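# Stack loose wooden strips onto matching colour rows

## Task

Take every loose wooden strip lying in the gap between the two rows and set it on the row that matches its colour, lying flat and lined up with the strips beneath it, then release it.

## Robot and tools

Robot: two arms, left_arm and right_arm, each with six revolute joints and a parallel gripper. The names are only labels; they do not say which side of a camera image an arm appears on.

Scene frame: one shared frame for both arms. Origin sits on the table surface midway between the arm bases, +x points outward over the table, +z points up, and left_arm is mounted on the +y side. Positions are in metres.

Tool execute_actions, argument actions: a list holding at most one item. An empty list ({"actions": []}) commands nothing and simply reports the current state. An item with "rows" is a motion: rows is a list of 1 to 15 rows, and "steps" (1 to 15, default 15) is how many control steps of 1/30 s it lasts. Each row is used for one step; if there are fewer rows than steps, the final row is held for the rest. An item with only "steps" (1 to 300) is a wait: nothing new is sent, and it returns once that many steps have elapsed since the previous result, with your own reply time counted toward them. Optional "pictures" (true/false) chooses whether camera images come back; by default they do. A refused call sends nothing to the robot.

Row layout: always exactly 14 numbers covering both arms, even if only one moves. First left_arm: waist, shoulder, elbow, wrist pitch, wrist yaw, wrist roll, then gripper opening; then the same seven for right_arm. The six joint values are absolute target angles in radians, in the same convention the Joint positions line prints; they are not offsets. Stated ranges per arm: waist -2.880 to 2.880, shoulder 0.000 to 3.142, elbow 0.000 to 3.019, wrist pitch -1.693 to 1.571, wrist yaw -1.571 to 1.571, wrist roll -2.094 to 2.094. True limits may differ by up to 0.019 rad either way. A call is rejected if any target exceeds a stated end by more than 0.019 rad and is also farther out than that joint's last reported angle. Targets beyond a real limit are clipped to it, and the result then reports "joint sent to its limit" (possibly referring to an earlier action still running). Absence of that line does not prove more travel is available.

Gripper opening: a number from -1 (closed) to +1 (fully open, about 0.094 m between pads). Away from the extremes, fingers are driven to where grip_measured would read the value you command. To hold something, command roughly 0.03 below the grip_measured reading for a firm grip, less of a gap for a gentler one. Each gripper's reading may be off by about 1 mm of opening, constant within a scene. Pad force tops out near 50 to 62 N (lower on some grippers, and lower for parts under about 2 mm thick); first contact can spike harder.

Motion limits: each step, a joint's target is kept within a fixed lead of its measured angle (waist 0.264, shoulder 0.32, elbow 0.276, wrist pitch 0.33, wrist yaw 0.186, wrist roll 0.522 rad), and targets that would shift the gripper more than 70 mm from where it is are scaled back. Large moves therefore need several calls. The simulation keeps running while you think and write; arms keep heading to the last row sent until they all nearly stop, or until a step is HELD. After that only a new action moves them further, though fingers already opening or closing continue.

Result lines: the state line gives, per arm, end_effector_position (metres, scene frame) and end_effector_quat_wxyz. That point lies between the finger pads about 1 cm short of the tips; fingers extend along the gripper's +z and close along its y. Printed hand positions can be inaccurate, more so at long reach. Joint positions and Joint velocities give one block per arm: six joints (rad, rad/s) then pad gap (m, m/s). grip_measured is the measured opening on the command scale. Joint torques list the drive outputs in joint order (no gripper); they are nonzero even unloaded, noisy, and skewed by friction and per-arm offsets. "joint command not followed" means a clearance check altered or blocked some joint targets; the rest of the row still ran. HELD flags steps where your row was partly or wholly not sent. MOTOR HOT warns from 85 °C; at 100 °C that arm's motors and gripper go limp until cool (OVER-TEMPERATURE FAULT), so avoid holding loads for long.

Cameras: cam_high and cam_low, both 504x504, in that order. Calibration (pinhole plus radial distortion, OpenCV conventions): cam_high K=[[638.395, 0, 249.743], [0, 638.395, 252.294], [0, 0, 1]], positioned at [0.534798, -1.01039, 1.05142]; cam_low K=[[508.759, 0, 253.862], [0, 508.759, 250.36], [0, 0, 1]], positioned at [0.233905, -1.40718, 0.451314]. Actual cameras may deviate by a couple of degrees and several millimetres.

Tool zoom_image: camera ("cam_high" or "cam_low") and region [x0, y0, x1, y1] in image pixels, top-left origin, no larger than 504 by 504; returns a magnified view of that camera's latest image.

Tool finished_scene: argument scene, the number of the current scene. It ends that scene irreversibly and reports whether the goal was met; the next scene's task follows. Replying without any tool call ends everything.

Cautions: external tugs on held parts or pushes on loose ones can happen. Never let anything leave the table. Keep the two arms from colliding or pressing on each other. Avoid dropping, slipping, slamming or shoving items hard; move smoothly and economically, and open the grippers at the end so the strips rest on their own.

Each tool is called after "Request:" by a JSON object that holds its "op" and its "data".

## Session

Request:
{"op": "execute_actions", "data": {"actions": []}}

Scene clock: 0.00 s of 6000.00 s.
left_arm: end_effector_position=(+0.1996, +0.5605, +0.2664) grip_measured=+1.000 end_effector_quat_wxyz=(+0.690, -0.515, +0.506, +0.058) | right_arm: end_effector_position=(+0.8769, +0.1076, +0.1361) grip_measured=+1.000 end_effector_quat_wxyz=(-0.351, +0.768, -0.357, +0.398)
Joint positions: left_arm=[ 0.72   0.184  0.211 -0.068 -0.089 -0.714  0.094] | right_arm=[ 0.518  2.349  2.06  -0.169  0.156 -1.908  0.094]
Joint velocities: left_arm=[ 0.005  0.005 -0.007 -0.002 -0.051 -0.007  0.   ] | right_arm=[-0.015 -0.015 -0.012 -0.012 -0.022 -0.007  0.   ]
Joint torques (N m, as the arm reports them, + toward a larger angle): no reading
Motor temperatures (°C, as the motors report them): left_arm=[24 30 29 28 27 24] | right_arm=[26 28 29 27 25 23]

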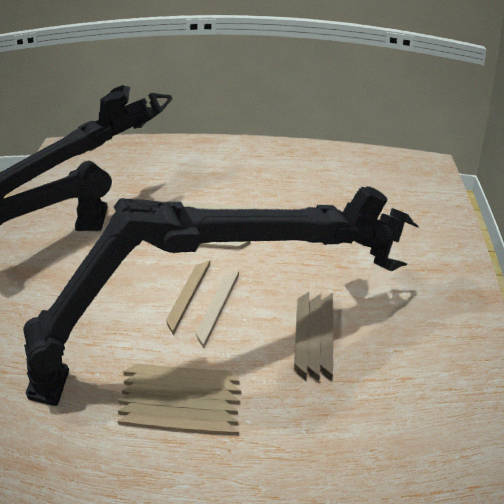

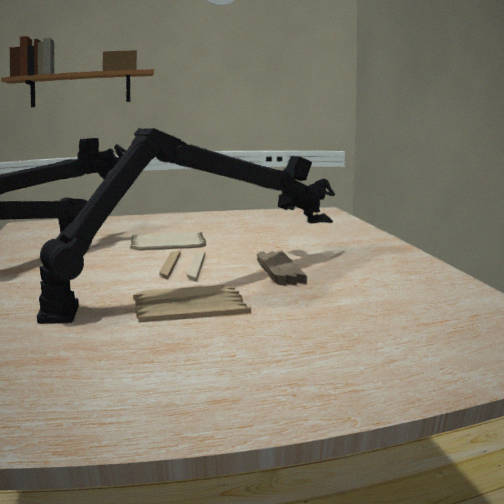

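Request:
{"op": "zoom_image", "data": {"camera": "cam_high", "region": [150, 240, 260, 360]}}

Request:
{"op": "zoom_image", "data": {"camera": "cam_high", "region": [110, 355, 250, 445]}}

Request:
{"op": "zoom_image", "data": {"camera": "cam_low", "region": [120, 220, 260, 330]}}

Region (150, 240, 260, 360) of cam_high's 504x504 image, scaled by 4.200, with more detail than that image has; it fills the left 462 columns of this view, and the rest is white.

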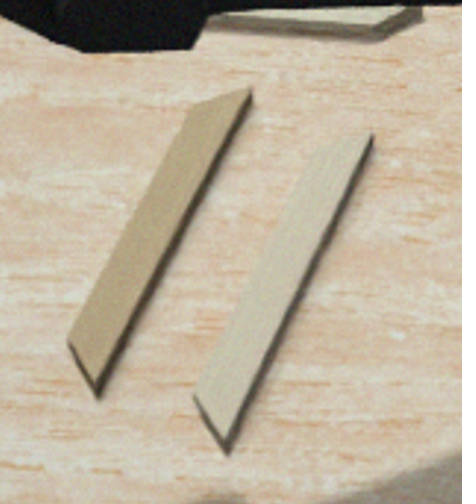

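Region (110, 355, 250, 445) of cam_high's 504x504 image, scaled by 3.600, with more detail than that image has; it fills the top 324 rows of this view, and the rest is white.

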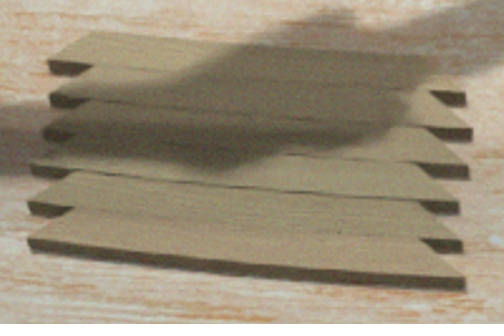

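Region (120, 220, 260, 330) of cam_low's 504x504 image, scaled by 3.600, with more detail than that image has; it fills the top 396 rows of this view, and the rest is white.

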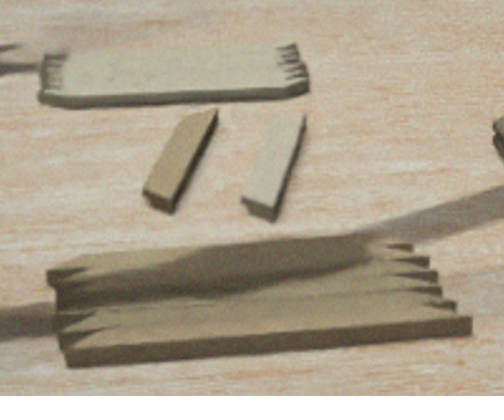

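Request:
{"op": "execute_actions", "data": {"actions": [{"rows":[[0.719,0.185,0.212,-0.069,-0.089,-0.713,1,0.519,2.347,2.058,-0.170,0.156,-1.906,1],[0.715,0.190,0.215,-0.071,-0.089,-0.708,0.97,0.520,2.342,2.052,-0.174,0.155,-1.900,0.97],[0.709,0.196,0.219,-0.075,-0.088,-0.701,0.94,0.523,2.333,2.042,-0.181,0.154,-1.890,0.94],[0.701,0.205,0.226,-0.081,-0.088,-0.691,0.91,0.526,2.321,2.029,-0.190,0.153,-1.876,0.91],[0.691,0.217,0.234,-0.087,-0.087,-0.678,0.88,0.531,2.307,2.012,-0.202,0.151,-1.859,0.88],[0.679,0.231,0.243,-0.096,-0.087,-0.662,0.85,0.536,2.289,1.992,-0.215,0.148,-1.839,0.85],[0.664,0.247,0.255,-0.105,-0.086,-0.644,0.82,0.542,2.269,1.970,-0.231,0.146,-1.816,0.82],[0.648,0.265,0.267,-0.116,-0.085,-0.624,0.79,0.549,2.246,1.944,-0.249,0.143,-1.789,0.79],[0.630,0.286,0.281,-0.128,-0.084,-0.602,0.76,0.557,2.221,1.915,-0.268,0.140,-1.761,0.76],[0.610,0.308,0.297,-0.141,-0.082,-0.577,0.73,0.565,2.193,1.885,-0.289,0.136,-1.729,0.73],[0.589,0.332,0.313,-0.155,-0.081,-0.551,0.70,0.574,2.164,1.852,-0.312,0.133,-1.695,0.70],[0.566,0.358,0.331,-0.171,-0.080,-0.522,0.67,0.584,2.133,1.816,-0.336,0.129,-1.659,0.67],[0.542,0.386,0.350,-0.187,-0.078,-0.491,0.64,0.594,2.099,1.779,-0.361,0.124,-1.621,0.64],[0.516,0.415,0.370,-0.204,-0.077,-0.459,0.61,0.604,2.065,1.740,-0.388,0.120,-1.582,0.61],[0.489,0.445,0.391,-0.222,-0.075,-0.425,0.58,0.615,2.029,1.700,-0.416,0.116,-1.540,0.58]],"steps":15}], "pictures": false}}

Request:
{"op": "execute_actions", "data": {"actions": [{"rows":[[0.461,0.477,0.413,-0.241,-0.073,-0.390,0.55,0.626,1.992,1.658,-0.444,0.111,-1.498,0.55],[0.431,0.511,0.436,-0.261,-0.072,-0.353,0.52,0.638,1.954,1.615,-0.474,0.106,-1.454,0.52],[0.401,0.545,0.460,-0.281,-0.070,-0.315,0.49,0.650,1.915,1.571,-0.504,0.101,-1.409,0.49],[0.369,0.581,0.485,-0.302,-0.068,-0.276,0.46,0.662,1.875,1.526,-0.534,0.096,-1.363,0.46],[0.336,0.618,0.510,-0.324,-0.066,-0.235,0.43,0.674,1.834,1.480,-0.566,0.091,-1.317,0.43],[0.303,0.655,0.536,-0.346,-0.064,-0.194,0.40,0.686,1.794,1.434,-0.597,0.086,-1.270,0.40],[0.269,0.694,0.563,-0.369,-0.062,-0.151,0.37,0.699,1.753,1.388,-0.629,0.081,-1.223,0.37],[0.235,0.733,0.590,-0.392,-0.060,-0.108,0.34,0.711,1.711,1.342,-0.660,0.075,-1.175,0.34],[0.199,0.773,0.617,-0.416,-0.058,-0.064,0.31,0.724,1.670,1.296,-0.692,0.070,-1.128,0.31],[0.164,0.813,0.645,-0.440,-0.056,-0.019,0.3,0.736,1.630,1.250,-0.723,0.065,-1.081,0.3],[0.128,0.854,0.673,-0.464,-0.053,0.026,0.3,0.748,1.589,1.204,-0.755,0.060,-1.035,0.3],[0.091,0.896,0.702,-0.488,-0.051,0.072,0.3,0.760,1.549,1.159,-0.785,0.055,-0.989,0.3],[0.054,0.937,0.730,-0.513,-0.049,0.117,0.3,0.772,1.510,1.115,-0.815,0.050,-0.944,0.3],[0.017,0.979,0.759,-0.537,-0.047,0.163,0.3,0.784,1.472,1.072,-0.845,0.045,-0.900,0.3],[-0.020,1.021,0.788,-0.562,-0.045,0.210,0.3,0.795,1.435,1.030,-0.873,0.040,-0.858,0.3]],"steps":15}], "pictures": false}}

Request:
{"op": "execute_actions", "data": {"actions": [{"rows":[[-0.056,1.062,0.817,-0.587,-0.042,0.256,0.3,0.806,1.399,0.990,-0.901,0.036,-0.816,0.3],[-0.093,1.104,0.846,-0.611,-0.040,0.302,0.3,0.816,1.365,0.951,-0.928,0.032,-0.777,0.3],[-0.130,1.145,0.874,-0.636,-0.038,0.347,0.3,0.826,1.331,0.914,-0.953,0.027,-0.739,0.3],[-0.167,1.187,0.903,-0.660,-0.036,0.393,0.3,0.836,1.300,0.879,-0.977,0.023,-0.703,0.3],[-0.203,1.228,0.931,-0.684,-0.033,0.438,0.3,0.845,1.271,0.845,-1.000,0.020,-0.669,0.3],[-0.238,1.268,0.959,-0.708,-0.031,0.483,0.3,0.853,1.243,0.815,-1.021,0.016,-0.637,0.3],[-0.274,1.308,0.986,-0.732,-0.029,0.527,0.3,0.861,1.218,0.786,-1.040,0.013,-0.609,0.3],[-0.308,1.347,1.013,-0.755,-0.027,0.570,0.3,0.868,1.195,0.760,-1.058,0.010,-0.582,0.3],[-0.342,1.386,1.040,-0.778,-0.025,0.613,0.3,0.874,1.175,0.738,-1.074,0.008,-0.559,0.3],[-0.375,1.423,1.066,-0.800,-0.023,0.654,0.3,0.879,1.157,0.718,-1.087,0.005,-0.539,0.3],[-0.408,1.460,1.091,-0.822,-0.021,0.695,0.3,0.884,1.143,0.701,-1.099,0.003,-0.522,0.3],[-0.440,1.496,1.116,-0.843,-0.019,0.734,0.3,0.887,1.131,0.688,-1.108,0.002,-0.508,0.3],[-0.470,1.530,1.140,-0.863,-0.017,0.772,0.3,0.890,1.122,0.678,-1.115,0.001,-0.498,0.3],[-0.500,1.564,1.163,-0.883,-0.016,0.809,0.3,0.891,1.117,0.672,-1.119,0,-0.492,0.3],[-0.528,1.596,1.185,-0.902,-0.014,0.844,0.3,0.892,1.115,0.670,-1.120,-0.005,-0.490,0.3]],"steps":15}], "pictures": false}}

Request:
{"op": "execute_actions", "data": {"actions": [{"rows":[[-0.555,1.626,1.206,-0.920,-0.012,0.878,0.3,0.892,1.115,0.670,-1.120,-0.005,-0.490,0.3],[-0.581,1.655,1.226,-0.937,-0.011,0.910,0.3,0.892,1.115,0.670,-1.120,-0.005,-0.490,0.3],[-0.605,1.683,1.245,-0.953,-0.009,0.941,0.3,0.892,1.115,0.670,-1.120,-0.005,-0.490,0.3],[-0.628,1.709,1.263,-0.969,-0.008,0.970,0.3,0.892,1.115,0.670,-1.120,-0.005,-0.490,0.3],[-0.649,1.733,1.279,-0.983,-0.007,0.996,0.3,0.892,1.115,0.670,-1.120,-0.005,-0.490,0.3],[-0.669,1.755,1.295,-0.996,-0.005,1.021,0.3,0.892,1.115,0.670,-1.120,-0.005,-0.490,0.3],[-0.687,1.776,1.309,-1.008,-0.004,1.043,0.3,0.892,1.115,0.670,-1.120,-0.005,-0.490,0.3],[-0.703,1.794,1.321,-1.019,-0.003,1.063,0.3,0.892,1.115,0.670,-1.120,-0.005,-0.490,0.3],[-0.718,1.810,1.333,-1.028,-0.002,1.081,0.3,0.892,1.115,0.670,-1.120,-0.005,-0.490,0.3],[-0.730,1.824,1.342,-1.037,-0.002,1.097,0.3,0.892,1.115,0.670,-1.120,-0.005,-0.490,0.3],[-0.740,1.836,1.350,-1.043,-0.001,1.110,0.3,0.892,1.115,0.670,-1.120,-0.005,-0.490,0.3],[-0.748,1.845,1.357,-1.049,0,1.120,0.3,0.892,1.115,0.670,-1.120,-0.005,-0.490,0.3],[-0.754,1.851,1.361,-1.053,0,1.127,0.3,0.892,1.115,0.670,-1.120,-0.005,-0.490,0.3],[-0.758,1.856,1.364,-1.055,0,1.132,0.3,0.892,1.115,0.670,-1.120,-0.005,-0.490,0.3],[-0.759,1.857,1.365,-1.056,0.005,1.133,0.3,0.892,1.115,0.670,-1.120,-0.005,-0.490,0.3]],"steps":15}], "pictures": false}}

Request:
{"op": "execute_actions", "data": {"actions": [{"steps":12}]}}

Scene clock: 43.17 s of 6000.00 s.
left_arm: end_effector_position=(+0.2535, +0.5352, +0.2271) grip_measured=+0.597 end_effector_quat_wxyz=(+0.597, -0.460, +0.656, +0.052) | right_arm: end_effector_position=(+0.7731, +0.0979, +0.0869) grip_measured=+0.597 end_effector_quat_wxyz=(-0.295, +0.806, -0.435, +0.274)
Joint positions: left_arm=[ 0.543  0.384  0.282 -0.186 -0.083 -0.55   0.075] | right_arm=[ 0.558  2.176  1.774 -0.348  0.126 -1.707  0.075]
Joint velocities: left_arm=[-0.757  0.874  0.608 -0.486 -0.066  0.667 -0.03 ] | right_arm=[ 0.278 -0.806 -0.872 -0.598 -0.066  0.711 -0.03 ]
Joint torques (N m, as the arm reports them, + toward a larger angle): left_arm=[-1.61  1.02 15.84  1.91  0.3   0.19] | right_arm=[  0.21 -30.3   10.97   1.2   -0.19   0.08]
Motor temperatures (°C, as the motors report them): left_arm=[24 29 35 28 27 24] | right_arm=[26 35 35 27 25 23]
Steps of this call (steps 1 to 90: nothing new was sent; then 39.67 s passed at rest; steps 91 to 105: all 15 steps of this action). Readings (joint positions):
91: left_arm=[0.720 0.184 0.211 -0.068 -0.089 -0.714] | right_arm=[0.518 2.349 2.060 -0.169 0.156 -1.908]
92: left_arm=[0.720 0.184 0.211 -0.068 -0.089 -0.714] | right_arm=[0.518 2.349 2.060 -0.169 0.156 -1.908]
94: left_arm=[0.719 0.185 0.211 -0.069 -0.089 -0.713] | right_arm=[0.518 2.348 2.053 -0.172 0.156 -1.903]
98: left_arm=[0.687 0.212 0.211 -0.088 -0.089 -0.684] | right_arm=[0.520 2.319 1.986 -0.212 0.149 -1.862]
105: the state above

Scene clock: 43.67 s of 6000.00 s.
left_arm: end_effector_position=(+0.4043, +0.4025, +0.2156) grip_measured=+0.302 end_effector_quat_wxyz=(+0.397, -0.062, +0.914, +0.050) | right_arm: end_effector_position=(+0.4539, +0.0592, +0.1357) grip_measured=+0.302 end_effector_quat_wxyz=(-0.190, +0.776, -0.597, +0.068)
Joint positions: left_arm=[ 0.053  0.934  0.689 -0.504 -0.053  0.009  0.061] | right_arm=[ 0.757  1.558  1.159 -0.768  0.05  -1.142  0.061]
Joint velocities: left_arm=[-1.079  1.245  0.852 -0.74   0.007  1.311 -0.001] | right_arm=[ 0.386 -1.411 -1.287 -0.945 -0.198  1.341  0.001]
Joint torques (N m, as the arm reports them, + toward a larger angle): left_arm=[-1.43 -3.55 13.54  1.39  0.25  0.15] | right_arm=[ -1.8  -15.49   9.23   0.74  -0.13   0.04]
Motor temperatures (°C, as the motors report them): left_arm=[24 29 36 28 27 24] | right_arm=[26 35 35 27 25 23]
Steps of this call (steps 1 to 15: all 15 steps of this action). Readings (joint positions):
1: left_arm=[0.517 0.414 0.305 -0.203 -0.081 -0.522] | right_arm=[0.568 2.148 1.742 -0.370 0.123 -1.680]
2: left_arm=[0.490 0.445 0.329 -0.220 -0.079 -0.493] | right_arm=[0.578 2.117 1.709 -0.392 0.118 -1.652]
4: left_arm=[0.431 0.509 0.381 -0.256 -0.076 -0.429] | right_arm=[0.602 2.049 1.637 -0.439 0.109 -1.590]
8: left_arm=[0.302 0.651 0.493 -0.338 -0.068 -0.285] | right_arm=[0.657 1.887 1.476 -0.549 0.089 -1.447]
15: the state above

Scene clock: 44.17 s of 6000.00 s.
left_arm: end_effector_position=(+0.4616, +0.1559, +0.1212) grip_measured=+0.302 end_effector_quat_wxyz=(+0.146, +0.500, +0.853, +0.030) | right_arm: end_effector_position=(+0.2209, -0.0840, +0.0870) grip_measured=+0.302 end_effector_quat_wxyz=(+0.001, -0.640, +0.769, -0.000)
Joint positions: left_arm=[-0.469  1.523  1.103 -0.851 -0.021  0.664  0.061] | right_arm=[ 0.878  1.13   0.671 -1.109  0.001 -0.568  0.061]
Joint velocities: left_arm=[-0.913  1.001  0.662 -0.613  0.007  1.136 -0.   ] | right_arm=[ 0.024 -0.161 -0.203 -0.139 -0.11   0.564 -0.001]
Joint torques (N m, as the arm reports them, + toward a larger angle): left_arm=[ -0.85 -10.1   11.82   0.91   0.23   0.23] | right_arm=[-1.29 -7.62 10.22  0.3  -0.21  0.01]
Motor temperatures (°C, as the motors report them): left_arm=[24 29 36 28 27 24] | right_arm=[26 35 35 27 25 23]
Steps of this call (steps 1 to 15: all 15 steps of this action). Readings (joint positions):
1: left_arm=[0.017 0.976 0.718 -0.528 -0.051 0.053] | right_arm=[0.770 1.511 1.112 -0.800 0.045 -1.094]
2: left_arm=[-0.020 1.018 0.747 -0.553 -0.048 0.098] | right_arm=[0.783 1.465 1.066 -0.833 0.040 -1.046]
4: left_arm=[-0.093 1.101 0.806 -0.602 -0.044 0.188] | right_arm=[0.806 1.376 0.973 -0.899 0.030 -0.945]
8: left_arm=[-0.237 1.264 0.922 -0.698 -0.035 0.368] | right_arm=[0.848 1.231 0.806 -1.014 0.015 -0.761]
15: the state above

Scene clock: 44.67 s of 6000.00 s.
left_arm: end_effector_position=(+0.4045, +0.0144, +0.0381) grip_measured=+0.302 end_effector_quat_wxyz=(-0.000, +0.772, +0.636, +0.001) | right_arm: end_effector_position=(+0.2173, -0.0864, +0.0860) grip_measured=+0.302 end_effector_quat_wxyz=(-0.003, -0.614, +0.789, +0.000)
Joint positions: left_arm=[-0.761  1.841  1.31  -1.041 -0.001  1.071  0.061] | right_arm=[ 0.88   1.125  0.665 -1.116 -0.002 -0.501  0.061]
Joint velocities: left_arm=[-0.142  0.142  0.061 -0.09   0.081  0.315 -0.002] | right_arm=[-0.015 -0.005 -0.002  0.017 -0.037 -0.007  0.   ]
Joint torques (N m, as the arm reports them, + toward a larger angle): left_arm=[ -0.59 -14.51  11.82   0.29   0.12   0.18] | right_arm=[-0.92 -7.89  9.63  0.1  -0.21  0.02]
Motor temperatures (°C, as the motors report them): left_arm=[24 29 36 28 27 24] | right_arm=[26 34 35 27 25 23]
Steps of this call (steps 1 to 15: all 15 steps of this action). Readings (joint positions):
1: left_arm=[-0.499 1.557 1.126 -0.871 -0.019 0.702] | right_arm=[0.879 1.127 0.666 -1.113 -0.001 -0.555]
2: left_arm=[-0.527 1.589 1.147 -0.890 -0.017 0.740] | right_arm=[0.879 1.125 0.665 -1.115 -0.001 -0.544]
4: left_arm=[-0.582 1.648 1.187 -0.925 -0.014 0.811] | right_arm=[0.880 1.125 0.665 -1.116 -0.002 -0.527]
8: left_arm=[-0.673 1.747 1.252 -0.983 -0.008 0.933] | right_arm=[0.880 1.125 0.665 -1.116 -0.002 -0.510]
15: the state above

Scene clock: 45.07 s of 6000.00 s.
left_arm: end_effector_position=(+0.4040, +0.0111, +0.0387) grip_measured=+0.302 end_effector_quat_wxyz=(-0.002, +0.788, +0.616, -0.001) | right_arm: end_effector_position=(+0.2173, -0.0864, +0.0860) grip_measured=+0.302 end_effector_quat_wxyz=(-0.003, -0.613, +0.790, +0.000)
Joint positions: left_arm=[-0.766  1.846  1.319 -1.048  0.001  1.117  0.061] | right_arm=[ 0.88   1.125  0.665 -1.116 -0.002 -0.499  0.061]
Joint velocities: left_arm=[-0.005  0.005 -0.022 -0.007 -0.051  0.022  0.001] | right_arm=[-0.005 -0.024 -0.002  0.002  0.051  0.051 -0.   ]
Joint torques (N m, as the arm reports them, + toward a larger angle): left_arm=[ -0.87 -14.57  11.09   0.24   0.25   0.23] | right_arm=[-0.89 -7.57  9.63  0.08 -0.21  0.01]
Motor temperatures (°C, as the motors report them): left_arm=[24 29 36 28 27 24] | right_arm=[26 34 35 27 25 23]
Steps of this call (steps 1 to 12: the robot went on to your last target). Readings (joint positions):
1: left_arm=[-0.765 1.844 1.312 -1.043 0.001 1.081] | right_arm=[0.880 1.125 0.665 -1.116 -0.002 -0.500]
2: left_arm=[-0.767 1.846 1.312 -1.045 0.001 1.089] | right_arm=[0.880 1.125 0.665 -1.116 -0.002 -0.500]
4: left_arm=[-0.766 1.846 1.313 -1.048 0.001 1.100] | right_arm=[0.880 1.125 0.665 -1.116 -0.002 -0.500]
8: left_arm=[-0.766 1.846 1.318 -1.048 0.001 1.112] | right_arm=[0.880 1.125 0.665 -1.116 -0.002 -0.499]
12: the state above

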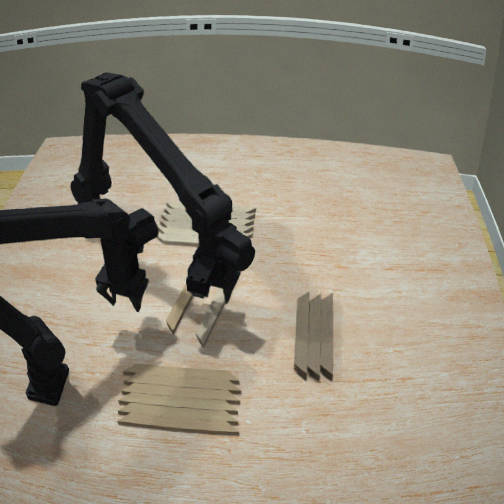

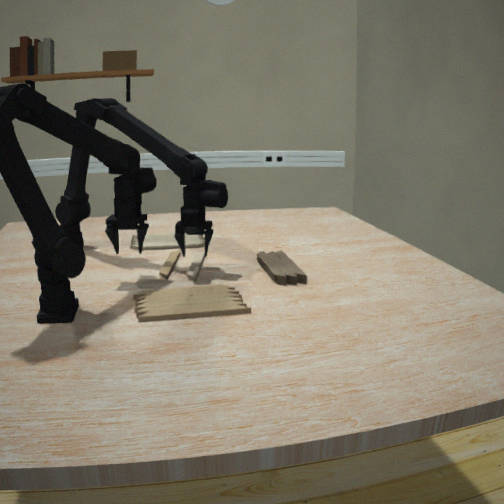

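Request:
{"op": "zoom_image", "data": {"camera": "cam_high", "region": [160, 260, 260, 355]}}

Request:
{"op": "zoom_image", "data": {"camera": "cam_low", "region": [150, 225, 240, 290]}}

Region (160, 260, 260, 355) of cam_high's 504x504 image, scaled by 5.040, with more detail than that image has; it fills the top 479 rows of this view, and the rest is white.

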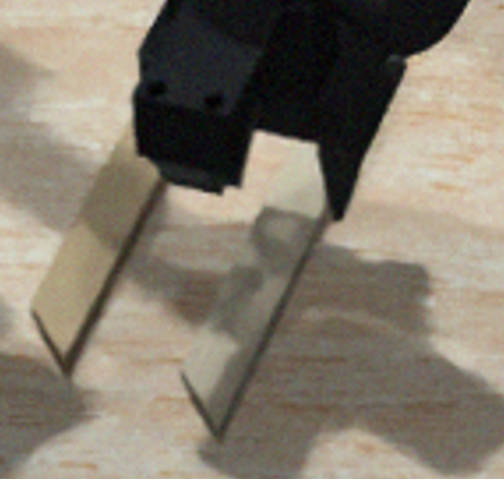

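Region (150, 225, 240, 290) of cam_low's 504x504 image, scaled by 5.600, with more detail than that image has.

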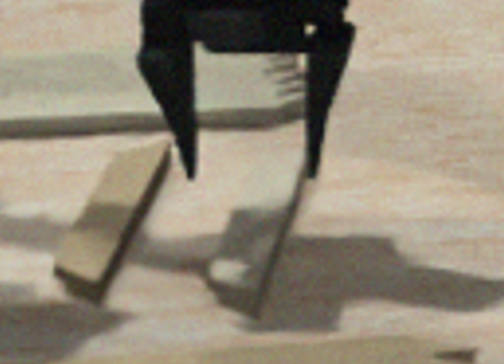

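Request:
{"op": "execute_actions", "data": {"actions": [{"rows":[[-0.757,1.859,1.318,-1.045,0.005,1.133,0.3,0.892,1.115,0.670,-1.120,-0.005,-0.490,0.3],[-0.755,1.862,1.316,-1.038,0.005,1.133,0.3,0.892,1.115,0.670,-1.120,-0.005,-0.490,0.3],[-0.753,1.866,1.313,-1.03,0.005,1.133,0.3,0.892,1.115,0.670,-1.120,-0.005,-0.490,0.3],[-0.751,1.871,1.31,-1.021,0.005,1.133,0.3,0.892,1.115,0.670,-1.120,-0.005,-0.490,0.3],[-0.75,1.876,1.306,-1.011,0.005,1.133,0.3,0.892,1.115,0.670,-1.120,-0.005,-0.490,0.3],[-0.75,1.881,1.302,-1.001,0.005,1.133,0.3,0.892,1.115,0.670,-1.120,-0.005,-0.490,0.3],[-0.75,1.886,1.298,-0.992,0.005,1.133,0.3,0.892,1.115,0.670,-1.120,-0.005,-0.490,0.3],[-0.75,1.89,1.295,-0.985,0.005,1.133,0.3,0.892,1.115,0.670,-1.120,-0.005,-0.490,0.3],[-0.75,1.893,1.293,-0.979,0.005,1.133,0.3,0.892,1.115,0.670,-1.120,-0.005,-0.490,0.3],[-0.75,1.895,1.292,-0.976,0.005,1.133,0.3,0.892,1.115,0.670,-1.120,-0.005,-0.490,0.3]],"steps":15}], "pictures": false}}

Request:
{"op": "execute_actions", "data": {"actions": [{"steps":6}]}}

Request:
{"op": "zoom_image", "data": {"camera": "cam_high", "region": [160, 260, 260, 355]}}

Request:
{"op": "zoom_image", "data": {"camera": "cam_low", "region": [150, 225, 240, 290]}}

Scene clock: 53.77 s of 6000.00 s.
left_arm: end_effector_position=(+0.4078, +0.0144, +0.0160) grip_measured=+0.302 end_effector_quat_wxyz=(+0.002, +0.786, +0.618, -0.000) | right_arm: end_effector_position=(+0.2173, -0.0864, +0.0860) grip_measured=+0.302 end_effector_quat_wxyz=(-0.003, -0.613, +0.790, +0.000)
Joint positions: left_arm=[-0.756  1.875  1.294 -0.987  0.001  1.12   0.061] | right_arm=[ 0.88   1.125  0.665 -1.116 -0.002 -0.499  0.061]
Joint velocities: left_arm=[ 0.005  0.063 -0.022 -0.012 -0.007  0.022  0.   ] | right_arm=[-0.005 -0.005 -0.007 -0.017 -0.022  0.022 -0.001]
Joint torques (N m, as the arm reports them, + toward a larger angle): left_arm=[ -0.29 -13.04   7.14   0.69   0.22   0.22] | right_arm=[-1.   -7.58  9.67  0.08 -0.21  0.01]
Motor temperatures (°C, as the motors report them): left_arm=[24 30 35 28 27 24] | right_arm=[26 33 34 27 25 23]
Steps of this call (steps 1 to 30: the robot went on to your last target; steps 31 to 90: nothing new was sent; then 5.20 s passed at rest; steps 91 to 105: all 15 steps of this action). Readings (joint positions):
91: left_arm=[-0.766 1.846 1.319 -1.048 0.001 1.120] | right_arm=[0.880 1.125 0.665 -1.116 -0.002 -0.499]
92: left_arm=[-0.765 1.846 1.319 -1.048 0.001 1.120] | right_arm=[0.880 1.125 0.665 -1.116 -0.002 -0.499]
94: left_arm=[-0.765 1.846 1.318 -1.043 0.001 1.120] | right_arm=[0.880 1.125 0.665 -1.116 -0.002 -0.499]
98: left_arm=[-0.760 1.849 1.308 -1.011 0.001 1.120] | right_arm=[0.880 1.125 0.665 -1.116 -0.002 -0.499]
105: the state above

Scene clock: 53.97 s of 6000.00 s.
left_arm: end_effector_position=(+0.4073, +0.0148, +0.0144) grip_measured=+0.302 end_effector_quat_wxyz=(+0.000, +0.786, +0.618, -0.001) | right_arm: end_effector_position=(+0.2173, -0.0864, +0.0860) grip_measured=+0.302 end_effector_quat_wxyz=(-0.003, -0.613, +0.790, +0.000)
Joint positions: left_arm=[-0.756  1.877  1.292 -0.986  0.001  1.12   0.061] | right_arm=[ 0.88   1.125  0.665 -1.116 -0.002 -0.499  0.061]
Joint velocities: left_arm=[ 0.005 -0.005 -0.007 -0.002 -0.037 -0.022 -0.001] | right_arm=[-0.005 -0.005 -0.017  0.007  0.022 -0.095 -0.   ]
Joint torques (N m, as the arm reports them, + toward a larger angle): left_arm=[ -1.39 -12.97   7.3    1.01   0.2    0.17] | right_arm=[-0.96 -7.67  9.71  0.05 -0.21  0.02]
Motor temperatures (°C, as the motors report them): left_arm=[24 30 35 28 27 24] | right_arm=[26 33 34 27 25 23]
Steps of this call (steps 1 to 6: the robot went on to your last target). Readings (joint positions):
1: left_arm=[-0.756 1.876 1.293 -0.987 0.001 1.120] | right_arm=[0.880 1.125 0.665 -1.116 -0.002 -0.499]
2: left_arm=[-0.756 1.877 1.293 -0.987 0.001 1.120] | right_arm=[0.880 1.125 0.665 -1.116 -0.002 -0.499]
4: left_arm=[-0.756 1.877 1.292 -0.987 0.001 1.120] | right_arm=[0.880 1.125 0.665 -1.116 -0.002 -0.499]
6: the state above

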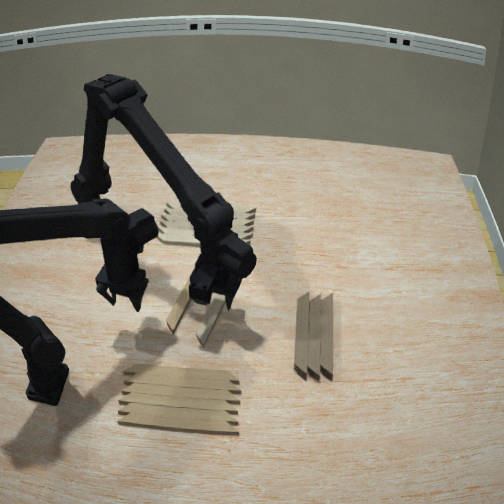

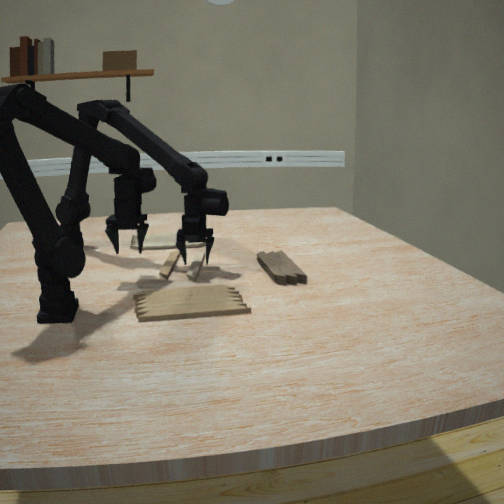

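Region (160, 260, 260, 355) of cam_high's 504x504 image, scaled by 5.040, with more detail than that image has; it fills the top 479 rows of this view, and the rest is white.

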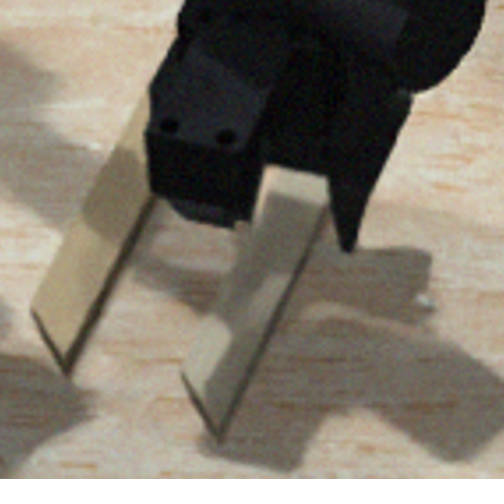

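Region (150, 225, 240, 290) of cam_low's 504x504 image, scaled by 5.600, with more detail than that image has.

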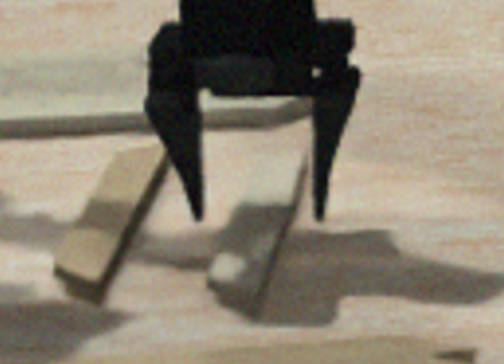

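Request:
{"op": "execute_actions", "data": {"actions": [{"rows":[[-0.75,1.897,1.291,-0.975,0.005,1.133,0.22,0.892,1.115,0.670,-1.120,-0.005,-0.490,0.3],[-0.75,1.899,1.29,-0.974,0.005,1.133,0.12,0.892,1.115,0.670,-1.120,-0.005,-0.490,0.3],[-0.75,1.899,1.29,-0.974,0.005,1.133,0.02,0.892,1.115,0.670,-1.120,-0.005,-0.490,0.3],[-0.75,1.899,1.29,-0.974,0.005,1.133,-0.08,0.892,1.115,0.670,-1.120,-0.005,-0.490,0.3],[-0.75,1.899,1.29,-0.974,0.005,1.133,-0.17,0.892,1.115,0.670,-1.120,-0.005,-0.490,0.3],[-0.75,1.899,1.29,-0.974,0.005,1.133,-0.25,0.892,1.115,0.670,-1.120,-0.005,-0.490,0.3],[-0.75,1.899,1.29,-0.974,0.005,1.133,-0.31,0.892,1.115,0.670,-1.120,-0.005,-0.490,0.3],[-0.75,1.899,1.29,-0.974,0.005,1.133,-0.35,0.892,1.115,0.670,-1.120,-0.005,-0.490,0.3],[-0.75,1.899,1.29,-0.974,0.005,1.133,-0.38,0.892,1.115,0.670,-1.120,-0.005,-0.490,0.3],[-0.75,1.899,1.29,-0.974,0.005,1.133,-0.40,0.892,1.115,0.670,-1.120,-0.005,-0.490,0.3],[-0.75,1.899,1.29,-0.974,0.005,1.133,-0.42,0.892,1.115,0.670,-1.120,-0.005,-0.490,0.3],[-0.75,1.899,1.29,-0.974,0.005,1.133,-0.44,0.892,1.115,0.670,-1.120,-0.005,-0.490,0.3],[-0.75,1.899,1.29,-0.974,0.005,1.133,-0.455,0.892,1.115,0.670,-1.120,-0.005,-0.490,0.3],[-0.75,1.899,1.29,-0.974,0.005,1.133,-0.47,0.892,1.115,0.670,-1.120,-0.005,-0.490,0.3],[-0.75,1.899,1.29,-0.974,0.005,1.133,-0.48,0.892,1.115,0.670,-1.120,-0.005,-0.490,0.3]],"steps":15}], "pictures": false}}

Request:
{"op": "execute_actions", "data": {"actions": [{"steps":10}]}}

Request:
{"op": "zoom_image", "data": {"camera": "cam_high", "region": [150, 195, 270, 260]}}

Request:
{"op": "zoom_image", "data": {"camera": "cam_high", "region": [160, 260, 260, 355]}}

Scene clock: 60.50 s of 6000.00 s.
left_arm: end_effector_position=(+0.4076, +0.0145, +0.0144) grip_measured=-0.463 end_effector_quat_wxyz=(+0.001, +0.786, +0.618, -0.000) | right_arm: end_effector_position=(+0.2173, -0.0864, +0.0860) grip_measured=+0.302 end_effector_quat_wxyz=(-0.003, -0.613, +0.790, +0.000)
Joint positions: left_arm=[-0.756  1.877  1.292 -0.984  0.001  1.12   0.025] | right_arm=[ 0.88   1.125  0.665 -1.116 -0.002 -0.498  0.061]
Joint velocities: left_arm=[ 0.005 -0.005 -0.022  0.007  0.022 -0.037 -0.008] | right_arm=[-0.015 -0.015 -0.012 -0.027  0.007 -0.022 -0.   ]
Joint torques (N m, as the arm reports them, + toward a larger angle): left_arm=[ -0.86 -12.99   7.23   0.95   0.17   0.17] | right_arm=[-1.01 -7.72  9.69  0.05 -0.21  0.02]
Motor temperatures (°C, as the motors report them): left_arm=[24 31 34 28 27 24] | right_arm=[26 32 33 27 25 23]
Steps of this call (steps 1 to 15: the robot went on to your last target; steps 16 to 90: nothing new was sent; then 3.03 s passed at rest; steps 91 to 105: all 15 steps of this action). Readings (joint positions):
91: left_arm=[-0.756 1.877 1.292 -0.986 0.001 1.120] | right_arm=[0.880 1.125 0.665 -1.116 -0.002 -0.498]
92: left_arm=[-0.756 1.877 1.292 -0.985 0.001 1.120] | right_arm=[0.880 1.125 0.665 -1.116 -0.002 -0.498]
94: left_arm=[-0.756 1.877 1.292 -0.984 0.001 1.120] | right_arm=[0.880 1.125 0.665 -1.116 -0.002 -0.498]
98: left_arm=[-0.756 1.877 1.292 -0.984 0.001 1.120] | right_arm=[0.880 1.125 0.665 -1.116 -0.002 -0.498]
105: the state above

Scene clock: 60.83 s of 6000.00 s.
left_arm: end_effector_position=(+0.4076, +0.0145, +0.0144) grip_measured=-0.466 end_effector_quat_wxyz=(+0.001, +0.786, +0.618, -0.000) | right_arm: end_effector_position=(+0.2173, -0.0864, +0.0860) grip_measured=+0.302 end_effector_quat_wxyz=(-0.003, -0.613, +0.790, +0.000)
Joint positions: left_arm=[-0.756  1.877  1.292 -0.984  0.001  1.12   0.025] | right_arm=[ 0.88   1.125  0.665 -1.116 -0.002 -0.498  0.061]
Joint velocities: left_arm=[-0.005 -0.024 -0.002  0.007 -0.007 -0.066 -0.   ] | right_arm=[-0.015 -0.005 -0.007 -0.032  0.022  0.051  0.001]
Joint torques (N m, as the arm reports them, + toward a larger angle): left_arm=[ -0.12 -13.83   7.     0.73   0.24   0.17] | right_arm=[-0.96 -7.61  9.68  0.04 -0.21  0.01]
Motor temperatures (°C, as the motors report them): left_arm=[24 31 34 28 27 24] | right_arm=[26 32 33 27 25 23]
Steps of this call (steps 1 to 10: the robot went on to your last target). Readings (joint positions):
1: left_arm=[-0.756 1.877 1.292 -0.984 0.001 1.120] | right_arm=[0.880 1.125 0.665 -1.116 -0.002 -0.498]
2: left_arm=[-0.756 1.877 1.292 -0.984 0.001 1.120] | right_arm=[0.880 1.125 0.665 -1.116 -0.002 -0.498]
4: left_arm=[-0.756 1.877 1.292 -0.984 0.001 1.120] | right_arm=[0.880 1.125 0.665 -1.116 -0.002 -0.498]
8: left_arm=[-0.756 1.877 1.292 -0.984 0.001 1.120] | right_arm=[0.880 1.125 0.665 -1.116 -0.002 -0.498]
10: the state above

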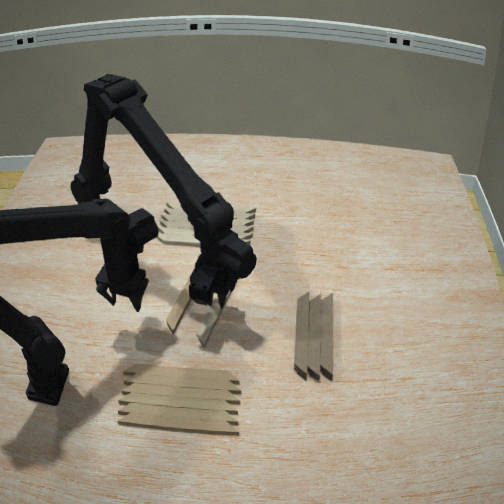

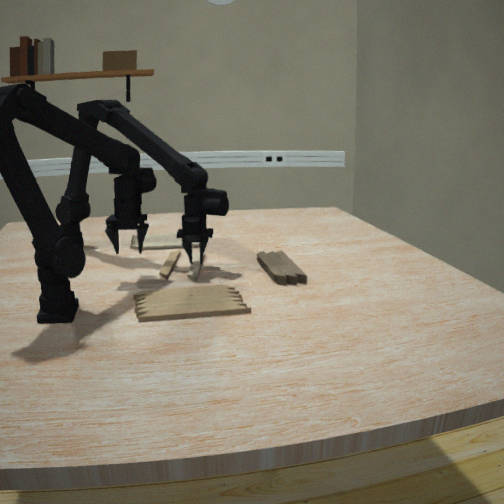

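Region (150, 195, 270, 260) of cam_high's 504x504 image, scaled by 4.200, with more detail than that image has; it fills the top 273 rows of this view, and the rest is white.

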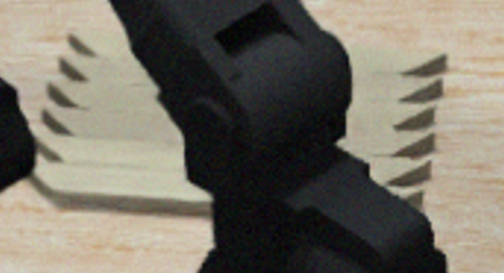

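Region (160, 260, 260, 355) of cam_high's 504x504 image, scaled by 5.040, with more detail than that image has; it fills the top 479 rows of this view, and the rest is white.

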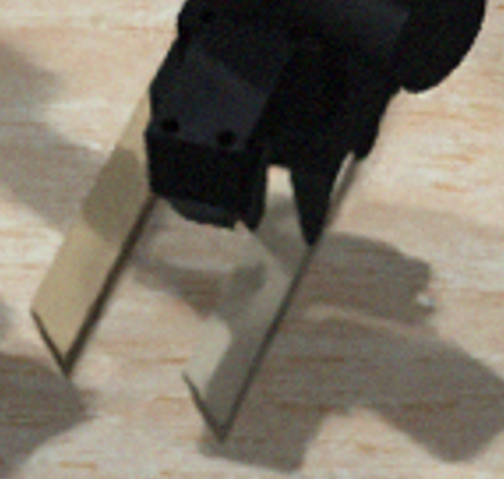

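Request:
{"op": "execute_actions", "data": {"actions": [{"rows":[[-0.752,1.8666,1.292,-0.986,0.005,1.125,-0.49,0.892,1.115,0.67,-1.12,-0.005,-0.49,0.3],[-0.752,1.8628,1.292,-0.991,0.005,1.125,-0.49,0.892,1.115,0.67,-1.12,-0.005,-0.49,0.3],[-0.752,1.8571,1.292,-0.997,0.005,1.125,-0.49,0.892,1.115,0.67,-1.12,-0.005,-0.49,0.3],[-0.752,1.8499,1.292,-1.005,0.005,1.125,-0.49,0.892,1.115,0.67,-1.12,-0.005,-0.49,0.3],[-0.752,1.8417,1.292,-1.014,0.005,1.125,-0.49,0.892,1.115,0.67,-1.12,-0.005,-0.49,0.3],[-0.752,1.833,1.292,-1.023,0.005,1.125,-0.49,0.892,1.115,0.67,-1.12,-0.005,-0.49,0.3],[-0.752,1.8243,1.292,-1.032,0.005,1.125,-0.49,0.892,1.115,0.67,-1.12,-0.005,-0.49,0.3],[-0.752,1.8161,1.292,-1.041,0.005,1.125,-0.49,0.892,1.118,0.674,-1.12,-0.005,-0.49,0.3],[-0.751,1.8081,1.291,-1.048,0.005,1.122,-0.49,0.892,1.121,0.678,-1.119,-0.005,-0.49,0.3],[-0.747,1.8,1.288,-1.053,0.005,1.115,-0.49,0.892,1.124,0.682,-1.118,-0.005,-0.49,0.3],[-0.741,1.7924,1.283,-1.055,0.005,1.102,-0.49,0.892,1.127,0.686,-1.117,-0.005,-0.49,0.3],[-0.733,1.7857,1.277,-1.054,0.005,1.086,-0.49,0.892,1.13,0.69,-1.116,-0.005,-0.49,0.3],[-0.723,1.7792,1.268,-1.0525,0.005,1.065,-0.49,0.892,1.131,0.691,-1.115,-0.005,-0.49,0.3],[-0.711,1.7714,1.259,-1.05,0.005,1.04,-0.49,0.892,1.136,0.694,-1.113,-0.005,-0.49,0.3],[-0.698,1.7626,1.248,-1.048,0.005,1.011,-0.49,0.892,1.143,0.7,-1.112,-0.005,-0.49,0.3]],"steps":15}], "pictures": false}}

Request:
{"op": "execute_actions", "data": {"actions": [{"rows":[[-0.683,1.7527,1.235,-1.045,0.005,0.98,-0.49,0.893,1.152,0.707,-1.109,-0.005,-0.49,0.3],[-0.666,1.7419,1.222,-1.042,0.005,0.945,-0.49,0.893,1.164,0.716,-1.106,-0.005,-0.49,0.3],[-0.648,1.7302,1.207,-1.038,0.005,0.907,-0.49,0.894,1.177,0.726,-1.102,-0.005,-0.49,0.3],[-0.63,1.7178,1.192,-1.035,0.005,0.867,-0.49,0.894,1.193,0.738,-1.098,-0.005,-0.49,0.3],[-0.609,1.7046,1.175,-1.031,0.005,0.825,-0.49,0.895,1.21,0.751,-1.094,-0.005,-0.49,0.3],[-0.589,1.691,1.158,-1.027,0.005,0.781,-0.49,0.895,1.229,0.766,-1.089,-0.005,-0.49,0.3],[-0.567,1.6768,1.14,-1.023,0.005,0.736,-0.49,0.896,1.249,0.781,-1.083,-0.005,-0.49,0.3],[-0.545,1.6622,1.122,-1.018,0.005,0.689,-0.49,0.897,1.271,0.798,-1.077,-0.005,-0.49,0.3],[-0.522,1.6473,1.103,-1.014,0.005,0.641,-0.49,0.897,1.293,0.815,-1.071,-0.005,-0.49,0.3],[-0.499,1.6322,1.084,-1.01,0.005,0.593,-0.49,0.898,1.316,0.832,-1.065,-0.005,-0.49,0.3],[-0.476,1.6169,1.065,-1.005,0.005,0.544,-0.49,0.899,1.34,0.851,-1.059,-0.005,-0.49,0.3],[-0.451,1.6011,1.046,-1.001,0.005,0.493,-0.49,0.9,1.364,0.869,-1.052,-0.005,-0.49,0.3],[-0.428,1.5858,1.027,-0.996,0.005,0.444,-0.49,0.901,1.389,0.888,-1.046,-0.005,-0.49,0.3],[-0.405,1.5707,1.008,-0.992,0.005,0.396,-0.49,0.901,1.413,0.907,-1.039,-0.005,-0.49,0.3],[-0.382,1.5558,0.989,-0.988,0.005,0.348,-0.49,0.902,1.438,0.926,-1.033,-0.005,-0.49,0.3]],"steps":15}], "pictures": false}}

Request:
{"op": "execute_actions", "data": {"actions": [{"rows":[[-0.36,1.5412,0.971,-0.983,0.005,0.301,-0.49,0.903,1.462,0.944,-1.026,-0.005,-0.49,0.3],[-0.338,1.527,0.953,-0.979,0.005,0.256,-0.49,0.904,1.486,0.963,-1.02,-0.005,-0.49,0.3],[-0.318,1.5134,0.936,-0.975,0.005,0.212,-0.49,0.905,1.509,0.98,-1.014,-0.005,-0.49,0.3],[-0.297,1.5002,0.919,-0.971,0.005,0.17,-0.49,0.905,1.531,0.997,-1.008,-0.005,-0.49,0.3],[-0.279,1.4878,0.904,-0.968,0.005,0.13,-0.49,0.906,1.553,1.014,-1.002,-0.005,-0.49,0.3],[-0.261,1.4761,0.889,-0.964,0.005,0.092,-0.49,0.907,1.573,1.029,-0.996,-0.005,-0.49,0.3],[-0.244,1.4653,0.876,-0.961,0.005,0.057,-0.49,0.907,1.592,1.044,-0.991,-0.005,-0.49,0.3],[-0.229,1.4554,0.863,-0.958,0.005,0.026,-0.49,0.908,1.609,1.057,-0.987,-0.005,-0.49,0.3],[-0.216,1.4466,0.852,-0.956,0.005,-0.003,-0.49,0.908,1.625,1.069,-0.983,-0.005,-0.49,0.3],[-0.204,1.4388,0.843,-0.953,0.005,-0.028,-0.49,0.909,1.638,1.079,-0.979,-0.005,-0.49,0.3],[-0.194,1.4323,0.834,-0.952,0.005,-0.049,-0.49,0.909,1.65,1.088,-0.976,-0.005,-0.49,0.3],[-0.186,1.427,0.828,-0.95,0.005,-0.065,-0.49,0.91,1.659,1.095,-0.973,-0.005,-0.49,0.3],[-0.18,1.4232,0.823,-0.949,0.005,-0.078,-0.49,0.91,1.666,1.101,-0.972,-0.005,-0.49,0.3],[-0.176,1.4208,0.82,-0.948,0.005,-0.085,-0.49,0.91,1.671,1.104,-0.97,-0.005,-0.49,0.3],[-0.175,1.42,0.819,-0.948,0.005,-0.088,-0.49,0.91,1.672,1.105,-0.97,-0.005,-0.49,0.3]],"steps":15}], "pictures": false}}

Request:
{"op": "execute_actions", "data": {"actions": [{"steps":12}]}}

Scene clock: 97.87 s of 6000.00 s.
left_arm: end_effector_position=(+0.3987, +0.0314, +0.0430) grip_measured=-0.474 end_effector_quat_wxyz=(-0.003, +0.771, +0.637, -0.002) | right_arm: end_effector_position=(+0.2173, -0.0864, +0.0858) grip_measured=+0.302 end_effector_quat_wxyz=(-0.003, -0.613, +0.790, +0.000)
Joint positions: left_arm=[-0.741  1.803  1.269 -1.043  0.002  1.086  0.025] | right_arm=[ 0.88   1.125  0.665 -1.116 -0.002 -0.498  0.061]
Joint velocities: left_arm=[ 0.22  -0.357 -0.183  0.012  0.037 -0.388 -0.   ] | right_arm=[-0.005  0.015 -0.007 -0.017 -0.037  0.022  0.   ]
Joint torques (N m, as the arm reports them, + toward a larger angle): left_arm=[  0.6  -15.32   6.88   0.65   0.17  -0.02] | right_arm=[-0.93 -5.02 12.43  0.29 -0.22  0.01]
Motor temperatures (°C, as the motors report them): left_arm=[24 31 32 28 27 24] | right_arm=[26 30 33 27 25 23]
Steps of this call (steps 1 to 15: the robot went on to your last target; steps 16 to 90: nothing new was sent; then 33.53 s passed at rest; steps 91 to 105: all 15 steps of this action). Readings (joint positions):
91: left_arm=[-0.756 1.877 1.292 -0.984 0.001 1.120] | right_arm=[0.880 1.125 0.665 -1.116 -0.002 -0.498]
92: left_arm=[-0.756 1.877 1.292 -0.984 0.001 1.120] | right_arm=[0.880 1.125 0.665 -1.116 -0.002 -0.498]
94: left_arm=[-0.756 1.877 1.292 -0.987 0.001 1.120] | right_arm=[0.880 1.125 0.665 -1.116 -0.002 -0.498]
98: left_arm=[-0.756 1.869 1.292 -1.016 0.001 1.120] | right_arm=[0.880 1.125 0.665 -1.116 -0.002 -0.498]
105: the state above

Scene clock: 98.37 s of 6000.00 s.
left_arm: end_effector_position=(+0.3976, +0.2001, +0.0487) grip_measured=-0.474 end_effector_quat_wxyz=(-0.011, +0.440, +0.898, -0.002) | right_arm: end_effector_position=(+0.2690, -0.0272, +0.0722) grip_measured=+0.302 end_effector_quat_wxyz=(-0.013, -0.616, +0.788, -0.001)
Joint positions: left_arm=[-0.421  1.61   1.023 -1.005  0.002  0.557  0.025] | right_arm=[ 0.887  1.385  0.842 -1.054 -0.002 -0.498  0.061]
Joint velocities: left_arm=[ 0.698 -0.484 -0.549  0.129 -0.051 -1.297  0.   ] | right_arm=[ 0.034  0.698  0.584  0.203  0.022  0.022 -0.   ]
Joint torques (N m, as the arm reports them, + toward a larger angle): left_arm=[ -0.11 -13.03   7.1    0.54   0.09  -0.03] | right_arm=[ -0.93 -10.15  13.13   0.5   -0.21   0.01]
Motor temperatures (°C, as the motors report them): left_arm=[24 31 32 28 27 24] | right_arm=[26 30 33 27 25 23]
Steps of this call (steps 1 to 15: all 15 steps of this action). Readings (joint positions):
1: left_arm=[-0.732 1.791 1.260 -1.043 0.002 1.069] | right_arm=[0.880 1.127 0.665 -1.116 -0.002 -0.498]
2: left_arm=[-0.720 1.779 1.250 -1.043 0.002 1.049] | right_arm=[0.880 1.132 0.665 -1.115 -0.002 -0.498]
4: left_arm=[-0.687 1.756 1.225 -1.042 0.002 0.998] | right_arm=[0.880 1.149 0.667 -1.114 -0.002 -0.498]
8: left_arm=[-0.596 1.709 1.158 -1.033 0.002 0.863] | right_arm=[0.882 1.220 0.705 -1.101 -0.002 -0.498]
15: the state above

Scene clock: 98.87 s of 6000.00 s.
left_arm: end_effector_position=(+0.3535, +0.3052, +0.0480) grip_measured=-0.474 end_effector_quat_wxyz=(-0.004, +0.056, +0.998, -0.001) | right_arm: end_effector_position=(+0.3281, +0.0434, +0.0348) grip_measured=+0.302 end_effector_quat_wxyz=(-0.012, -0.620, +0.785, -0.001)
Joint positions: left_arm=[-0.18   1.44   0.823 -0.962  0.002  0.001  0.025] | right_arm=[ 0.896  1.665  1.05  -0.979 -0.002 -0.498  0.061]
Joint velocities: left_arm=[ 0.122 -0.093 -0.095  0.007 -0.022 -0.418 -0.   ] | right_arm=[-0.015  0.181  0.11   0.037  0.037  0.007 -0.001]
Joint torques (N m, as the arm reports them, + toward a larger angle): left_arm=[-0.94 -8.94  7.33  1.01  0.1  -0.05] | right_arm=[ -1.08 -15.36  12.81   0.41  -0.2    0.02]
Motor temperatures (°C, as the motors report them): left_arm=[24 31 32 28 27 24] | right_arm=[26 30 33 27 25 23]
Steps of this call (steps 1 to 15: all 15 steps of this action). Readings (joint positions):
1: left_arm=[-0.399 1.594 1.004 -1.001 0.002 0.511] | right_arm=[0.888 1.409 0.863 -1.048 -0.002 -0.498]
2: left_arm=[-0.376 1.578 0.986 -0.996 0.002 0.465] | right_arm=[0.888 1.433 0.882 -1.041 -0.002 -0.498]
4: left_arm=[-0.333 1.546 0.951 -0.988 0.002 0.373] | right_arm=[0.890 1.480 0.920 -1.028 -0.002 -0.498]
8: left_arm=[-0.258 1.490 0.888 -0.975 0.002 0.205] | right_arm=[0.893 1.569 0.985 -1.004 -0.002 -0.498]
15: the state above

Scene clock: 99.27 s of 6000.00 s.
left_arm: end_effector_position=(+0.3529, +0.3067, +0.0474) grip_measured=-0.474 end_effector_quat_wxyz=(-0.003, +0.019, +1.000, -0.001) | right_arm: end_effector_position=(+0.3290, +0.0447, +0.0333) grip_measured=+0.302 end_effector_quat_wxyz=(-0.012, -0.620, +0.785, -0.001)
Joint positions: left_arm=[-0.176  1.438  0.819 -0.958  0.002 -0.07   0.025] | right_arm=[ 0.897  1.672  1.054 -0.977 -0.002 -0.498  0.061]
Joint velocities: left_arm=[-0.005 -0.015 -0.017 -0.002  0.007 -0.022 -0.   ] | right_arm=[-0.015 -0.005 -0.012 -0.002  0.007 -0.051 -0.   ]
Joint torques (N m, as the arm reports them, + toward a larger angle): left_arm=[-1.23 -9.9   7.22  0.75  0.1  -0.04] | right_arm=[ -0.87 -15.48  13.05   0.51  -0.21   0.01]
Motor temperatures (°C, as the motors report them): left_arm=[24 31 32 28 27 24] | right_arm=[26 30 33 27 25 23]
Steps of this call (steps 1 to 12: the robot went on to your last target). Readings (joint positions):
1: left_arm=[-0.177 1.439 0.820 -0.962 0.002 -0.015] | right_arm=[0.897 1.670 1.052 -0.978 -0.002 -0.498]
2: left_arm=[-0.176 1.438 0.819 -0.961 0.002 -0.027] | right_arm=[0.897 1.672 1.053 -0.977 -0.002 -0.498]
4: left_arm=[-0.176 1.438 0.819 -0.960 0.002 -0.044] | right_arm=[0.897 1.672 1.053 -0.977 -0.002 -0.498]
8: left_arm=[-0.176 1.438 0.819 -0.958 0.002 -0.063] | right_arm=[0.897 1.672 1.054 -0.977 -0.002 -0.498]
12: the state above

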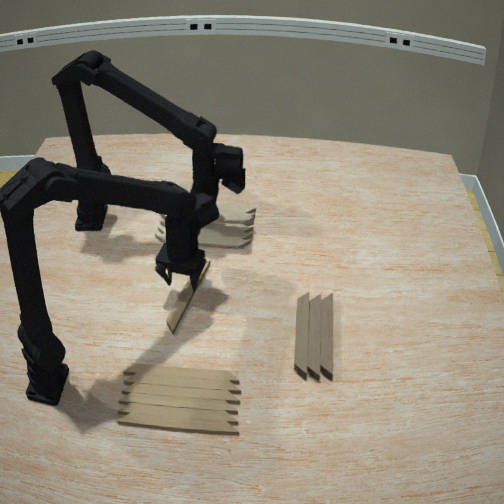

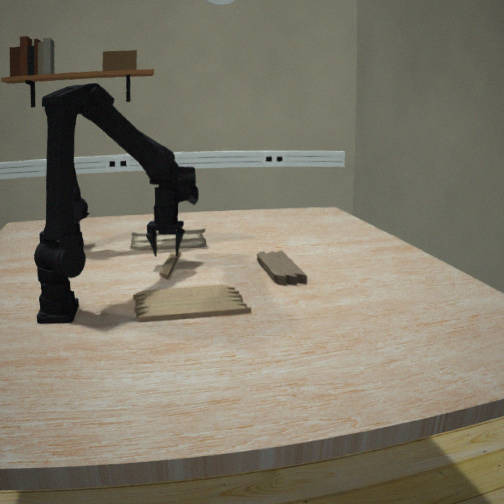

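Request:
{"op": "zoom_image", "data": {"camera": "cam_low", "region": [120, 220, 215, 290]}}

Request:
{"op": "zoom_image", "data": {"camera": "cam_high", "region": [140, 195, 270, 340]}}

Region (120, 220, 215, 290) of cam_low's 504x504 image, scaled by 5.305, with more detail than that image has; it fills the top 371 rows of this view, and the rest is white.

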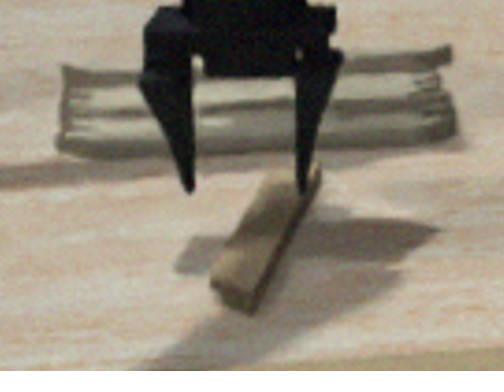

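Region (140, 195, 270, 340) of cam_high's 504x504 image, scaled by 3.476, with more detail than that image has; it fills the left 452 columns of this view, and the rest is white.

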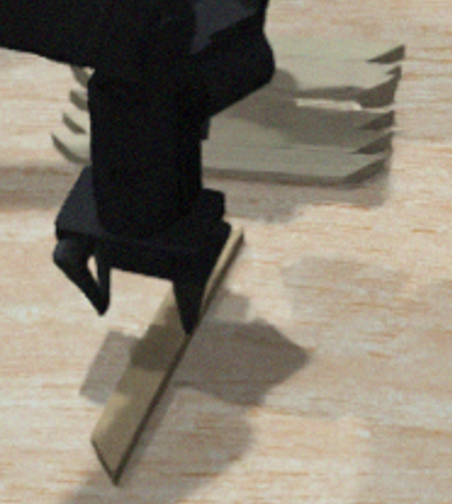

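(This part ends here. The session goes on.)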